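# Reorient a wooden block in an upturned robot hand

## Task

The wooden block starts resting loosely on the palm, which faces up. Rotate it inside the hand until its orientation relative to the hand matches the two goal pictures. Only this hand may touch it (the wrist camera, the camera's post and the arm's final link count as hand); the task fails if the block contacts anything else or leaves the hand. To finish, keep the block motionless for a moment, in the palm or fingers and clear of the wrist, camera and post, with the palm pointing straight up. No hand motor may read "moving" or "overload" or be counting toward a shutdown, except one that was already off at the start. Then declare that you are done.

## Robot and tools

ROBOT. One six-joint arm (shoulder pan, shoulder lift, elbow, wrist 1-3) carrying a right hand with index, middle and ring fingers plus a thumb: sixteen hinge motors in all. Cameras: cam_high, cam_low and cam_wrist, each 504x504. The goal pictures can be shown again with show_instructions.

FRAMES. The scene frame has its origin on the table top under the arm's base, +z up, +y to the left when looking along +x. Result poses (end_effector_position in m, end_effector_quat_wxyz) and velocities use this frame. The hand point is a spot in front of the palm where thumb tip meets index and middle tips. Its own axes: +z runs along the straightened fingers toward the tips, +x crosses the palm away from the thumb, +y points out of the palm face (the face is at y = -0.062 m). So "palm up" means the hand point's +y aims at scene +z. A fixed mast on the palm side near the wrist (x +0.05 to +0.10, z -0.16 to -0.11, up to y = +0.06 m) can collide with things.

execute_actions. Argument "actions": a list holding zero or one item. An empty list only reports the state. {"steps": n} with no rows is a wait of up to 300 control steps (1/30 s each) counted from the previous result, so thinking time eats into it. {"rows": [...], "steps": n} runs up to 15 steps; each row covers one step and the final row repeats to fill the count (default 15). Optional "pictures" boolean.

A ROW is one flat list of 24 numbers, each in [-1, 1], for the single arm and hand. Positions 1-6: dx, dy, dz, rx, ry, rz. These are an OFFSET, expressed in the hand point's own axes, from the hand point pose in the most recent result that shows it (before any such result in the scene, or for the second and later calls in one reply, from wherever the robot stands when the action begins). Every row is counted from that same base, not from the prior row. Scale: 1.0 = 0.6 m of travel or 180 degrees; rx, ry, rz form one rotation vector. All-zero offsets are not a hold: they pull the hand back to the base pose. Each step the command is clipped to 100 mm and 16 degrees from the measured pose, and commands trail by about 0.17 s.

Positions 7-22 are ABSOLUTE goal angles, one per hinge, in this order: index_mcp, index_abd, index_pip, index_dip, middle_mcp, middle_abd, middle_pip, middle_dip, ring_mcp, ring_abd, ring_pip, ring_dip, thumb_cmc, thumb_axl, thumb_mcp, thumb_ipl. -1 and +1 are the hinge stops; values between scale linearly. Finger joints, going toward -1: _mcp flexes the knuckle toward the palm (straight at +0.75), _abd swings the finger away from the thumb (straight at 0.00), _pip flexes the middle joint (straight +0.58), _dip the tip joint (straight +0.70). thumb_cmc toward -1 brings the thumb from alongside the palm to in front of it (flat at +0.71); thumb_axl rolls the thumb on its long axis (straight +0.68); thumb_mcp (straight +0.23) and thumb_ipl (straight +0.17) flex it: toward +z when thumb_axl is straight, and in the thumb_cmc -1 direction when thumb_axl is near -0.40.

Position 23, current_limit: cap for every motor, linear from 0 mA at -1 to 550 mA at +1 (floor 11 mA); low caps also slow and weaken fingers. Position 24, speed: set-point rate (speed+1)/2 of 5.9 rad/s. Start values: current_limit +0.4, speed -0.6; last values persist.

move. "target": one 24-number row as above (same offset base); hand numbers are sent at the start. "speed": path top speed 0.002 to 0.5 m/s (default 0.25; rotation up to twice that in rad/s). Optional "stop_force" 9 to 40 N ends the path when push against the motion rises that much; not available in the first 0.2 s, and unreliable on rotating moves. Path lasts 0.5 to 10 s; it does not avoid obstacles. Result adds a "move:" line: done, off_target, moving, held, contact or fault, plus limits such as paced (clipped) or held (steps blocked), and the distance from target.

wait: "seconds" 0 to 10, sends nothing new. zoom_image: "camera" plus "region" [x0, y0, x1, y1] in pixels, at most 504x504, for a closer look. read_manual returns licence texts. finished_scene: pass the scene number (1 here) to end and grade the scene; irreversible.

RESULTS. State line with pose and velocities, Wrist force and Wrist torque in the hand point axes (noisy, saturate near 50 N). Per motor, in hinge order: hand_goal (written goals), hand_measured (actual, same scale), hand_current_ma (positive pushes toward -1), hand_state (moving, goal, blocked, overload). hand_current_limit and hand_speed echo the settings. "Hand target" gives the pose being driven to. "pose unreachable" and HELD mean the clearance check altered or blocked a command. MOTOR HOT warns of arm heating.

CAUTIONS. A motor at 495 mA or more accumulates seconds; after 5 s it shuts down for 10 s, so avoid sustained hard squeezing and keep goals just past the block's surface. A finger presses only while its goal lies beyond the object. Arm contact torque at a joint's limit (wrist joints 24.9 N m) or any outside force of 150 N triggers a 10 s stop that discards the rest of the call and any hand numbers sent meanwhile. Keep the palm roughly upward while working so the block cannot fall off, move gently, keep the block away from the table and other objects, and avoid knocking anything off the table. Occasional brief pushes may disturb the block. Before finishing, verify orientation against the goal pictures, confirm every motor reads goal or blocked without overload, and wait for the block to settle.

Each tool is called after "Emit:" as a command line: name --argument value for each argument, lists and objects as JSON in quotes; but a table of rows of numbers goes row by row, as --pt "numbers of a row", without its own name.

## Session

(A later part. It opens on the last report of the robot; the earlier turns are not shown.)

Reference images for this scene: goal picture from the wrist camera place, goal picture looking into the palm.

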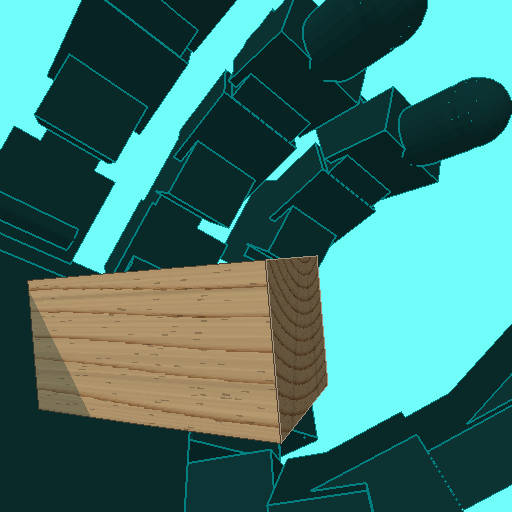

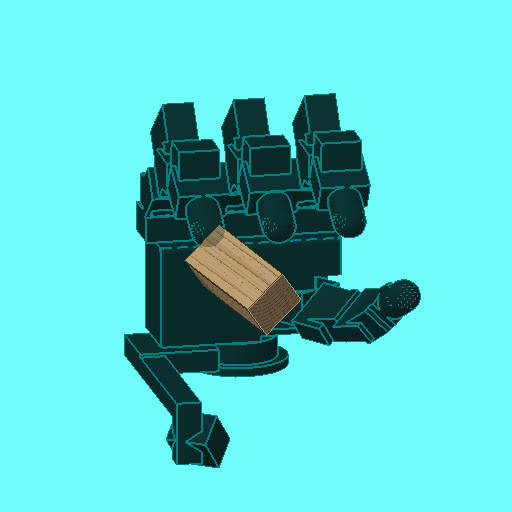

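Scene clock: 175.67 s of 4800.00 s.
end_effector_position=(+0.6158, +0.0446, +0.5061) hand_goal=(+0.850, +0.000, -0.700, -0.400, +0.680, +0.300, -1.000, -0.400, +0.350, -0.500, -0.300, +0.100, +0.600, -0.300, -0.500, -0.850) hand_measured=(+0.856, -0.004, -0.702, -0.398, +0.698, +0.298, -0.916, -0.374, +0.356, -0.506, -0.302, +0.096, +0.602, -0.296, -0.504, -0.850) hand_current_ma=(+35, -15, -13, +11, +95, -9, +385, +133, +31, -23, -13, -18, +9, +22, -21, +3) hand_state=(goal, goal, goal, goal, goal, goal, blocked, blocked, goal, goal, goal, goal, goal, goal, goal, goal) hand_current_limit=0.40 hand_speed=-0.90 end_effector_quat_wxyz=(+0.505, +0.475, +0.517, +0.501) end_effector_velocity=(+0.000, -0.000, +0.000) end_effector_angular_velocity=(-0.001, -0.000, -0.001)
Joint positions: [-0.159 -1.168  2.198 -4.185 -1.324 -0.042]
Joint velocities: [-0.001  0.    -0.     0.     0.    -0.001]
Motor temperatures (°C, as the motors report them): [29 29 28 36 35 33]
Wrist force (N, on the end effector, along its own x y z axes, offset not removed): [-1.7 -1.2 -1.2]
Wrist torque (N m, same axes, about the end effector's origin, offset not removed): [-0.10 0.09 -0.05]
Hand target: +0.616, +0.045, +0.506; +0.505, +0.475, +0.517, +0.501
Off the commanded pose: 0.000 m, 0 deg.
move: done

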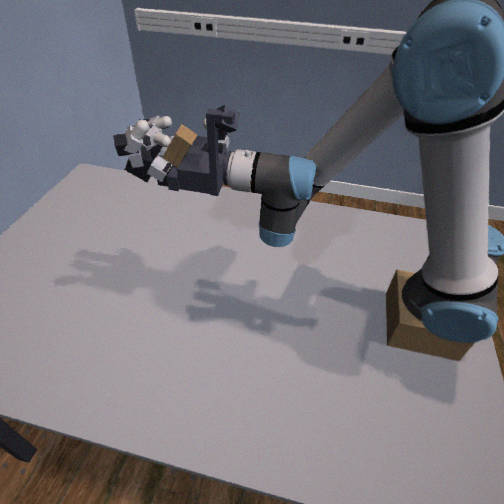

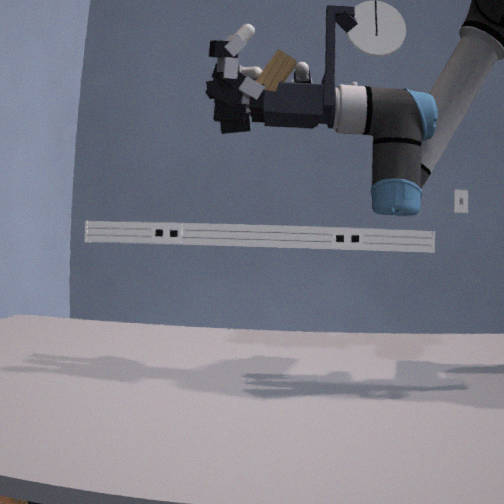

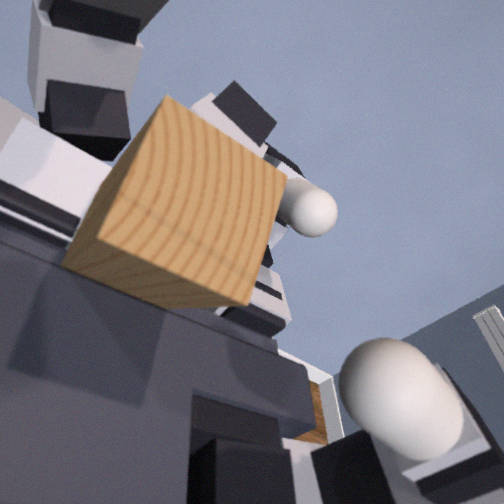

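Emit:
move --target '[0,0,0,0,0,0,0.45,0.2,-1,-0.2,0.72,0.3,-1,-0.4,0.2,0.3,-0.95,0,0.5,-0.3,-0.55,-0.75,0.5,-0.75]'

Emit:
move --target '[0,0,0,0,0,0,0.45,0.4,-1,-0.2,0.72,0.3,-1,-0.4,0.2,-0.9,-1,-0.1,0.5,-0.3,-0.55,-0.75,0.5,-0.85]'

Scene clock: 182.00 s of 4800.00 s.
end_effector_position=(+0.6158, +0.0446, +0.5061) hand_goal=(+0.450, +0.200, -1.000, -0.200, +0.720, +0.300, -1.000, -0.400, +0.200, +0.300, -0.950, +0.000, +0.500, -0.300, -0.550, -0.750) hand_measured=(+0.466, +0.196, -1.000, -0.204, +0.734, +0.300, -0.932, -0.374, +0.220, +0.296, -0.950, +0.002, +0.508, -0.296, -0.550, -0.756) hand_current_ma=(+88, -14, +3, -22, +79, -4, +340, +133, +108, -15, +1, +11, +47, +22, +5, -36) hand_state=(goal, goal, goal, goal, goal, goal, blocked, blocked, blocked, goal, goal, goal, goal, goal, goal, goal) hand_current_limit=0.50 hand_speed=-0.75 end_effector_quat_wxyz=(+0.505, +0.475, +0.517, +0.501) end_effector_velocity=(+0.000, -0.002, +0.000) end_effector_angular_velocity=(-0.000, -0.001, -0.002)
Joint positions: [-0.159 -1.168  2.198 -4.185 -1.324 -0.042]
Joint velocities: [-0.002  0.001 -0.001  0.    -0.    -0.   ]
Motor temperatures (°C, as the motors report them): [29 29 28 36 35 33]
Wrist force (N, on the end effector, along its own x y z axes, offset not removed): [-2.7 0.0 -0.7]
Wrist torque (N m, same axes, about the end effector's origin, offset not removed): [-0.02 0.25 -0.11]
Hand target: +0.616, +0.045, +0.506; +0.505, +0.475, +0.517, +0.501
Off the commanded pose: 0.000 m, 0 deg.
After step 90, 1.90 s passed at rest.
move: done

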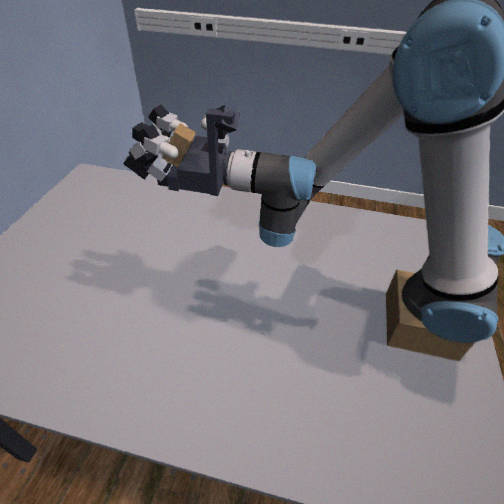

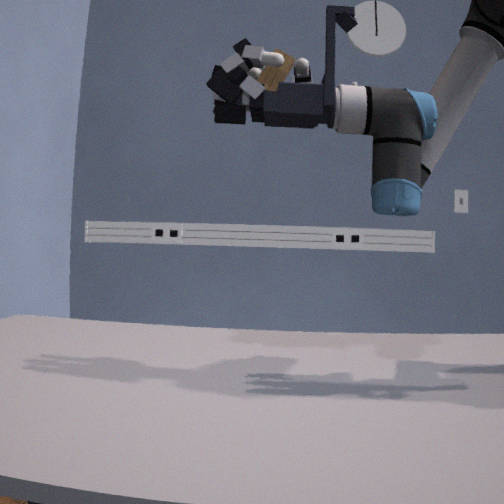

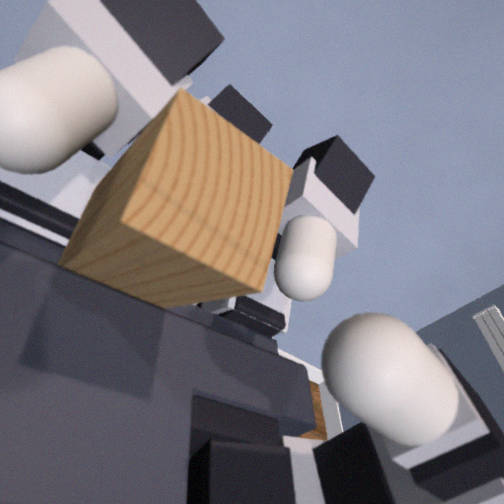

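Scene clock: 183.93 s of 4800.00 s.
end_effector_position=(+0.6158, +0.0446, +0.5061) hand_goal=(+0.450, +0.400, -1.000, -0.200, +0.720, +0.300, -1.000, -0.400, +0.200, -0.900, -1.000, -0.100, +0.500, -0.300, -0.550, -0.750) hand_measured=(+0.466, +0.398, -1.000, -0.204, +0.758, +0.276, -0.940, -0.380, +0.186, -0.232, -0.984, -0.082, +0.508, -0.296, -0.550, -0.756) hand_current_ma=(+87, -14, +3, -22, +202, -110, +303, +103, -74, +408, +83, +95, +46, +22, +5, -36) hand_state=(goal, goal, goal, goal, blocked, blocked, blocked, goal, goal, blocked, goal, goal, goal, goal, goal, goal) hand_current_limit=0.50 hand_speed=-0.85 end_effector_quat_wxyz=(+0.505, +0.475, +0.517, +0.501) end_effector_velocity=(+0.000, +0.000, +0.000) end_effector_angular_velocity=(-0.000, -0.000, +0.001)
Joint positions: [-0.159 -1.168  2.198 -4.185 -1.324 -0.042]
Joint velocities: [ 0.001  0.    -0.001  0.     0.    -0.   ]
Motor temperatures (°C, as the motors report them): [29 29 28 36 35 33]
Wrist force (N, on the end effector, along its own x y z axes, offset not removed): [-0.8 -2.4 -0.6]
Wrist torque (N m, same axes, about the end effector's origin, offset not removed): [-0.37 -0.03 -0.09]
Hand target: +0.616, +0.045, +0.506; +0.505, +0.475, +0.517, +0.501
Off the commanded pose: 0.000 m, 0 deg.
move: done

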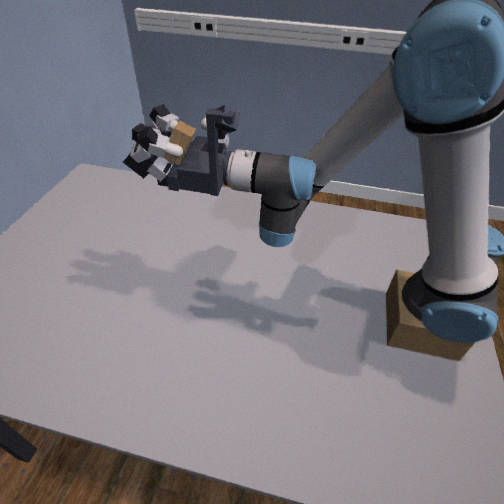

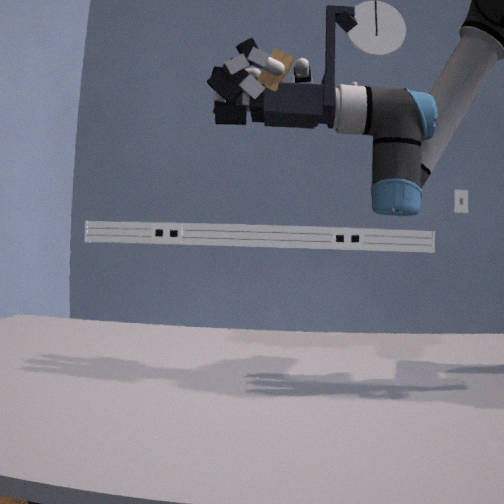

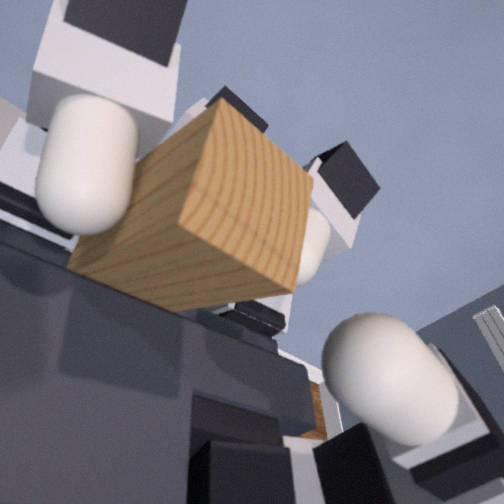

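Ease the middle so it yields; thumb in as backstop.

Emit:
move --target '[0,0,0,0,0,0,0.65,0.4,-1,-0.2,0.84,0.3,-0.93,-0.4,0.2,-0.9,-1,-0.1,0.35,-0.25,-0.55,-0.75,0.5,-0.92]'

Scene clock: 189.63 s of 4800.00 s.
end_effector_position=(+0.6158, +0.0446, +0.5061) hand_goal=(+0.650, +0.400, -1.000, -0.200, +0.840, +0.300, -0.930, -0.400, +0.200, -0.900, -1.000, -0.100, +0.350, -0.250, -0.550, -0.750) hand_measured=(+0.656, +0.398, -1.000, -0.204, +0.850, +0.298, -0.928, -0.398, +0.206, -0.888, -1.000, -0.102, +0.356, -0.252, -0.550, -0.750) hand_current_ma=(+32, -14, +3, -22, +57, -5, +11, +8, +35, +49, +1, -11, +34, -9, +0, +3) hand_state=(goal, goal, goal, goal, goal, goal, goal, goal, goal, goal, goal, goal, goal, goal, goal, goal) hand_current_limit=0.50 hand_speed=-0.92 end_effector_quat_wxyz=(+0.505, +0.475, +0.517, +0.501) end_effector_velocity=(+0.000, -0.000, +0.001) end_effector_angular_velocity=(-0.000, -0.003, -0.000)
Joint positions: [-0.159 -1.168  2.198 -4.185 -1.324 -0.042]
Joint velocities: [-0.    -0.001 -0.003  0.001 -0.     0.   ]
Motor temperatures (°C, as the motors report them): [29 29 28 36 35 33]
Wrist force (N, on the end effector, along its own x y z axes, offset not removed): [-2.5 -1.4 -1.2]
Wrist torque (N m, same axes, about the end effector's origin, offset not removed): [-0.24 0.16 -0.05]
Hand target: +0.616, +0.045, +0.506; +0.505, +0.475, +0.517, +0.501
Off the commanded pose: 0.000 m, 0 deg.
move: done

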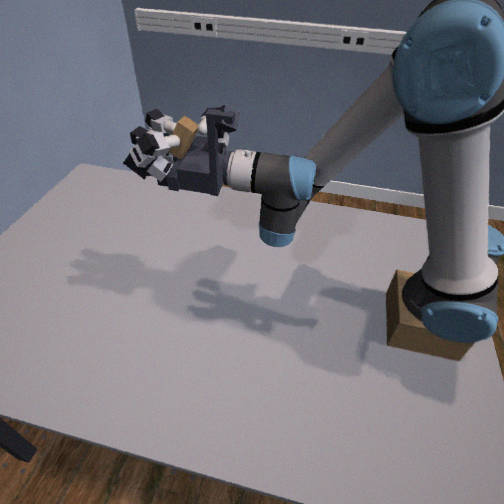

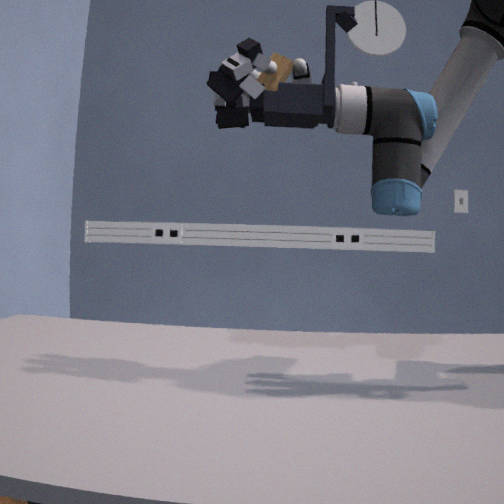

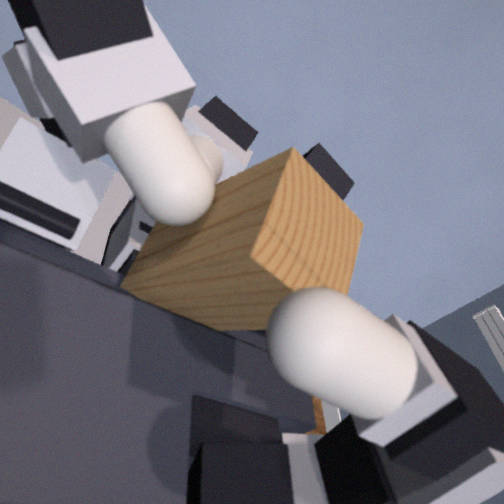

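Thumb pushes it upright, then replay.

Emit:
move --target '[0,0,0,0,0,0,0.8,0.4,-1,-0.3,0.84,0.3,-0.93,-0.4,0.15,-0.8,-0.95,-0.05,0.42,0.08,-0.55,-0.73,0.5,-0.9]'

Emit:
move --target '[0,0,0,0,0,0,0.8,0.4,-1,-0.3,0.97,0.15,-0.45,-0.7,0.05,-1,-1,-0.2,0.5,0.15,-0.55,-0.73,0.5,-0.87]'

Scene clock: 196.57 s of 4800.00 s.
end_effector_position=(+0.6158, +0.0446, +0.5061) hand_goal=(+0.800, +0.400, -1.000, -0.300, +0.840, +0.300, -0.930, -0.400, +0.150, -0.800, -0.950, -0.050, +0.420, +0.080, -0.550, -0.730) hand_measured=(+0.806, +0.398, -1.000, -0.298, +0.852, +0.306, -0.928, -0.402, +0.162, -0.804, -0.956, -0.054, +0.430, +0.058, -0.544, -0.730) hand_current_ma=(+29, -14, +3, +11, +69, +23, +9, -12, +65, -21, -34, -20, +54, -146, +40, -2) hand_state=(goal, goal, goal, goal, goal, goal, goal, goal, goal, goal, goal, goal, goal, blocked, goal, goal) hand_current_limit=0.50 hand_speed=-0.90 end_effector_quat_wxyz=(+0.505, +0.475, +0.517, +0.501) end_effector_velocity=(+0.000, +0.000, -0.000) end_effector_angular_velocity=(+0.000, +0.001, +0.000)
Joint positions: [-0.159 -1.168  2.198 -4.185 -1.324 -0.042]
Joint velocities: [ 0.  0. -0.  0.  0.  0.]
Motor temperatures (°C, as the motors report them): [29 29 28 36 35 33]
Wrist force (N, on the end effector, along its own x y z axes, offset not removed): [-1.6 -0.3 -0.1]
Wrist torque (N m, same axes, about the end effector's origin, offset not removed): [-0.09 0.04 0.01]
Hand target: +0.616, +0.045, +0.506; +0.505, +0.475, +0.517, +0.501
Off the commanded pose: 0.000 m, 0 deg.
After step 90, 2.07 s passed at rest.
move: done

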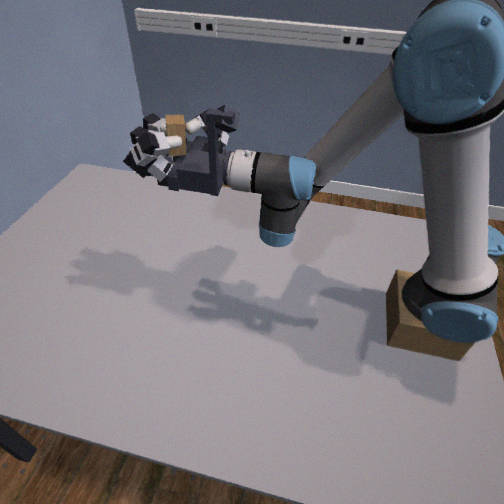

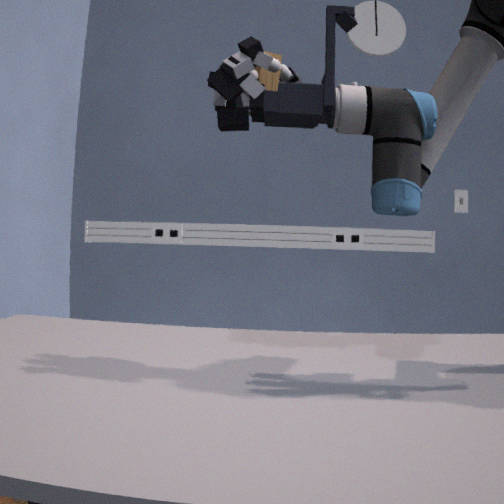

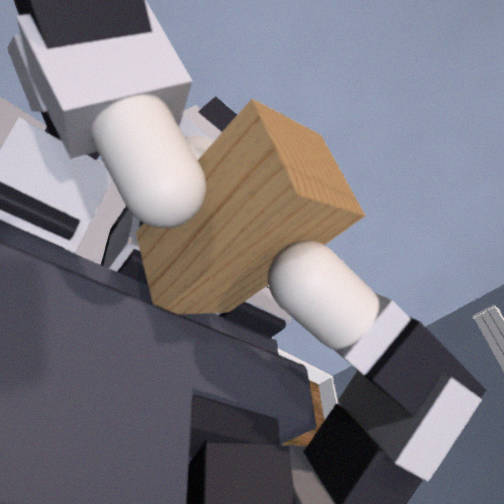

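Scene clock: 198.33 s of 4800.00 s.
end_effector_position=(+0.6158, +0.0446, +0.5061) hand_goal=(+0.800, +0.400, -1.000, -0.300, +0.970, +0.150, -0.450, -0.700, +0.050, -1.000, -1.000, -0.200, +0.500, +0.150, -0.550, -0.730) hand_measured=(+0.806, +0.398, -1.000, -0.298, +0.978, +0.152, -0.452, -0.698, +0.060, -0.996, -1.000, -0.198, +0.500, +0.152, -0.550, -0.730) hand_current_ma=(+30, -14, +3, +11, +41, +13, -9, +11, +51, +16, +4, +11, +5, +7, +5, -2) hand_state=(goal, goal, goal, goal, goal, goal, goal, goal, goal, goal, goal, goal, goal, goal, goal, goal) hand_current_limit=0.50 hand_speed=-0.87 end_effector_quat_wxyz=(+0.505, +0.475, +0.517, +0.501) end_effector_velocity=(-0.000, -0.001, +0.000) end_effector_angular_velocity=(-0.000, -0.000, -0.001)
Joint positions: [-0.159 -1.168  2.198 -4.185 -1.324 -0.042]
Joint velocities: [-0.001 -0.001  0.001 -0.    -0.    -0.   ]
Motor temperatures (°C, as the motors report them): [29 29 28 36 35 33]
Wrist force (N, on the end effector, along its own x y z axes, offset not removed): [-2.3 -2.8 1.2]
Wrist torque (N m, same axes, about the end effector's origin, offset not removed): [-0.58 0.08 -0.09]
Hand target: +0.616, +0.045, +0.506; +0.505, +0.475, +0.517, +0.501
Off the commanded pose: 0.000 m, 0 deg.
move: done

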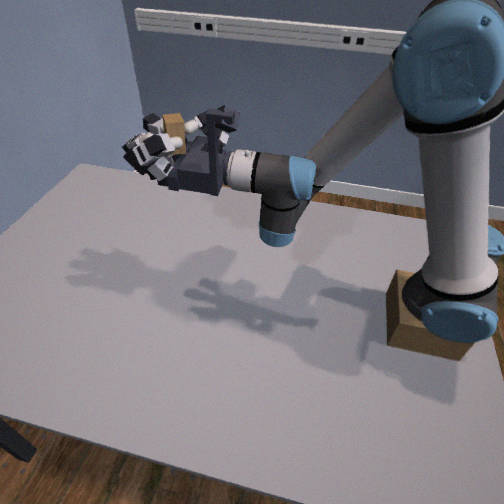

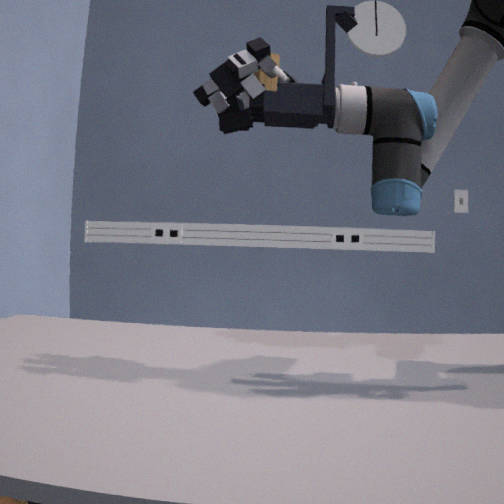

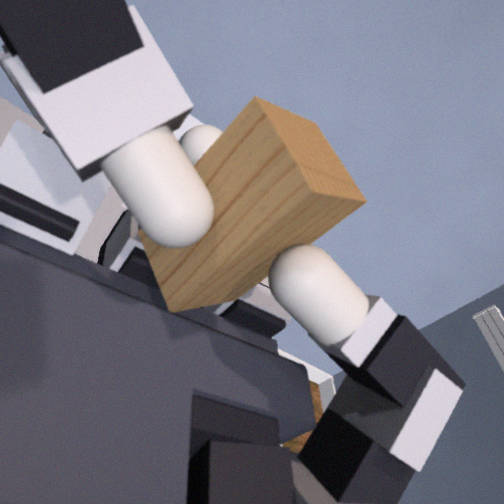

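Emit:
move --target '[0,0,0,0,0,0,0.95,0.3,-0.85,-0.4,0.52,0,-0.5,-0.55,-0.05,-0.85,-0.95,-0.1,0.5,0.13,-0.55,-0.78,0.5,-0.9]'

Emit:
move --target '[0,0,0,0,0,0,0.8,-0.1,-0.75,-0.4,0.52,-0.55,-0.7,-0.35,0.3,-0.5,-0.6,0.1,0.72,0.16,-0.5,-0.87,0.5,-0.92]'

Scene clock: 205.67 s of 4800.00 s.
end_effector_position=(+0.6158, +0.0446, +0.5061) hand_goal=(+0.950, +0.300, -0.850, -0.400, +0.520, +0.000, -0.500, -0.550, -0.050, -0.850, -0.950, -0.100, +0.500, +0.130, -0.550, -0.780) hand_measured=(+0.956, +0.302, -0.852, -0.398, +0.580, +0.004, -0.488, -0.552, -0.042, -0.856, -0.956, -0.104, +0.504, +0.128, -0.552, -0.788) hand_current_ma=(+32, +13, -15, +12, +323, +13, +64, -6, +44, -23, -33, -18, +26, -20, -15, -62) hand_state=(goal, goal, goal, goal, blocked, goal, goal, goal, goal, goal, goal, goal, goal, goal, goal, goal) hand_current_limit=0.50 hand_speed=-0.90 end_effector_quat_wxyz=(+0.505, +0.475, +0.517, +0.501) end_effector_velocity=(-0.000, +0.000, -0.000) end_effector_angular_velocity=(-0.000, +0.000, -0.000)
Joint positions: [-0.159 -1.168  2.198 -4.185 -1.324 -0.042]
Joint velocities: [-0.    -0.001  0.001  0.     0.    -0.   ]
Motor temperatures (°C, as the motors report them): [29 29 28 36 35 33]
Wrist force (N, on the end effector, along its own x y z axes, offset not removed): [-1.4 1.1 -0.8]
Wrist torque (N m, same axes, about the end effector's origin, offset not removed): [0.16 -0.03 0.09]
Hand target: +0.616, +0.045, +0.506; +0.505, +0.475, +0.517, +0.501
Off the commanded pose: 0.000 m, 0 deg.
After step 90, 2.17 s passed at rest.
move: done

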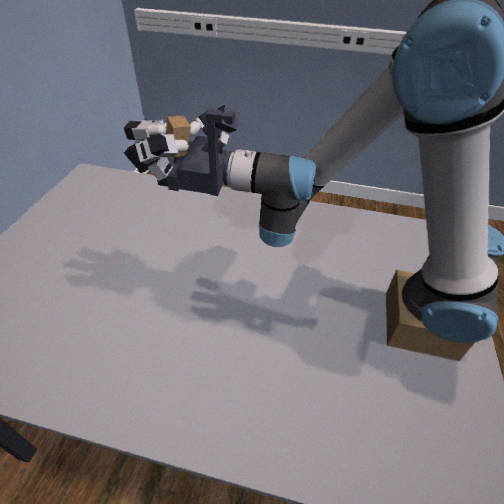

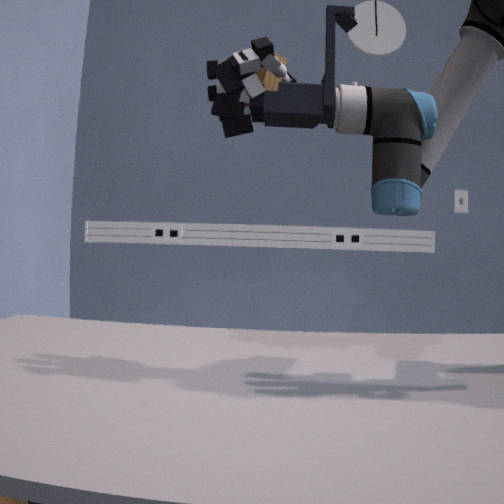

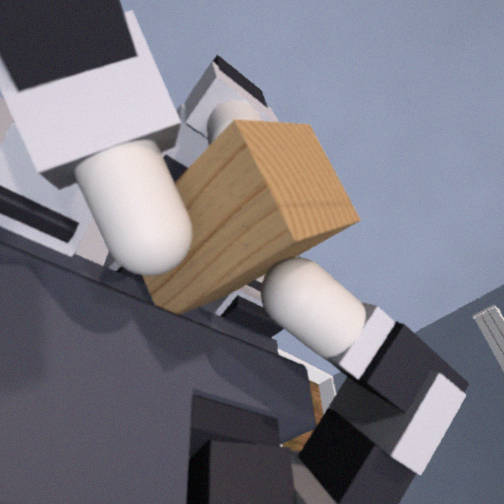

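Scene clock: 208.37 s of 4800.00 s.
end_effector_position=(+0.6158, +0.0446, +0.5061) hand_goal=(+0.800, -0.100, -0.750, -0.400, +0.520, -0.550, -0.700, -0.350, +0.300, -0.500, -0.600, +0.100, +0.720, +0.160, -0.500, -0.870) hand_measured=(+0.820, -0.096, -0.752, -0.398, +0.562, -0.546, -0.664, -0.344, +0.304, -0.506, -0.606, +0.096, +0.730, +0.158, -0.500, -0.878) hand_current_ma=(+108, +14, -15, +12, +224, +16, +184, +27, +22, -24, -26, -20, +57, -16, +4, -52) hand_state=(goal, goal, goal, goal, blocked, goal, blocked, goal, goal, goal, goal, goal, goal, goal, goal, goal) hand_current_limit=0.50 hand_speed=-0.92 end_effector_quat_wxyz=(+0.505, +0.475, +0.517, +0.501) end_effector_velocity=(+0.001, -0.001, +0.001) end_effector_angular_velocity=(-0.000, -0.001, -0.001)
Joint positions: [-0.159 -1.168  2.198 -4.185 -1.324 -0.042]
Joint velocities: [-0.001  0.001 -0.002  0.     0.     0.   ]
Motor temperatures (°C, as the motors report them): [29 29 28 36 35 33]
Wrist force (N, on the end effector, along its own x y z axes, offset not removed): [-2.6 -0.1 -1.1]
Wrist torque (N m, same axes, about the end effector's origin, offset not removed): [0.07 0.16 -0.11]
Hand target: +0.616, +0.045, +0.506; +0.505, +0.475, +0.517, +0.501
Off the commanded pose: 0.000 m, 0 deg.
move: done

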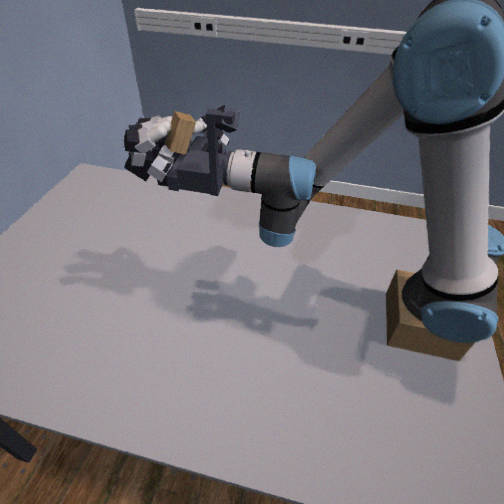

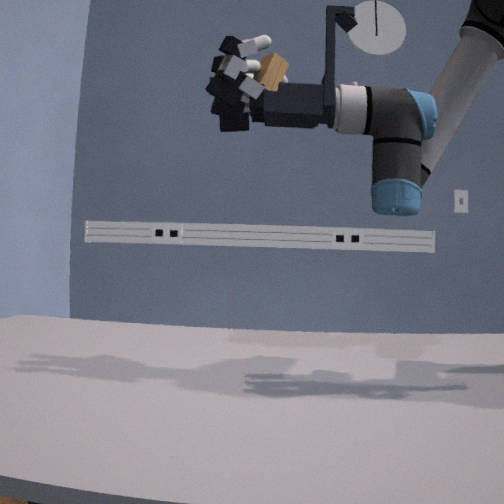

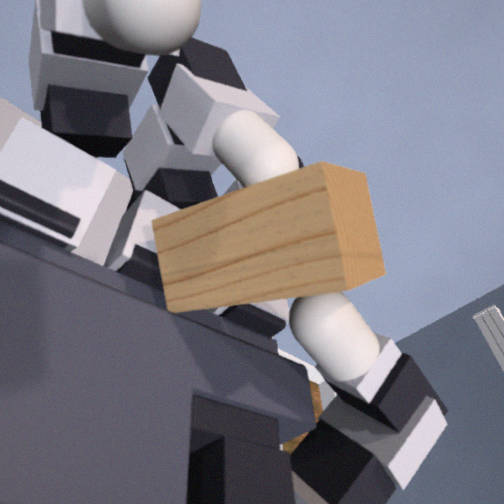

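Emit:
move --target '[0,0,0,0,0,0,0.8,-0.2,-0.7,-0.4,0.52,-0.75,-0.75,-0.3,0.3,-0.5,-0.6,0.1,0.75,0.21,-0.45,-0.93,0.5,-0.95]'

Scene clock: 213.27 s of 4800.00 s.
end_effector_position=(+0.6158, +0.0446, +0.5061) hand_goal=(+0.800, -0.200, -0.700, -0.400, +0.520, -0.750, -0.750, -0.300, +0.300, -0.500, -0.600, +0.100, +0.750, +0.210, -0.450, -0.930) hand_measured=(+0.820, -0.196, -0.702, -0.398, +0.562, -0.748, -0.720, -0.300, +0.304, -0.506, -0.606, +0.096, +0.762, +0.202, -0.446, -0.934) hand_current_ma=(+108, +14, -14, +11, +222, +13, +151, +2, +22, -24, -26, -20, +65, -61, +25, -25) hand_state=(goal, goal, goal, goal, blocked, goal, blocked, goal, goal, goal, goal, goal, goal, goal, goal, goal) hand_current_limit=0.50 hand_speed=-0.95 end_effector_quat_wxyz=(+0.505, +0.475, +0.517, +0.501) end_effector_velocity=(+0.000, -0.000, -0.000) end_effector_angular_velocity=(+0.000, +0.001, -0.000)
Joint positions: [-0.159 -1.168  2.198 -4.185 -1.324 -0.042]
Joint velocities: [ 0.    -0.     0.     0.001 -0.     0.   ]
Motor temperatures (°C, as the motors report them): [29 29 28 36 35 33]
Wrist force (N, on the end effector, along its own x y z axes, offset not removed): [-2.2 -1.4 -0.3]
Wrist torque (N m, same axes, about the end effector's origin, offset not removed): [-0.30 0.11 -0.06]
Hand target: +0.616, +0.045, +0.506; +0.505, +0.475, +0.517, +0.501
Off the commanded pose: 0.000 m, 0 deg.
After step 90, 0.23 s passed at rest.
move: done

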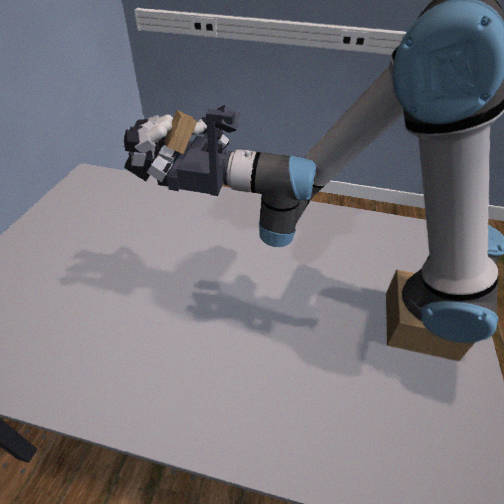

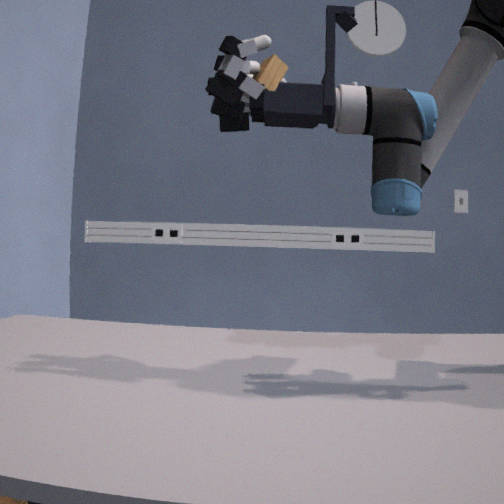

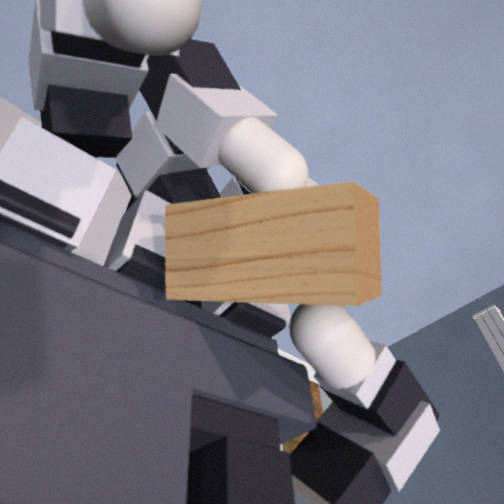

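Matches the goal closely.

Emit:
finished_scene --scene 2

The scene is finished: the task was done.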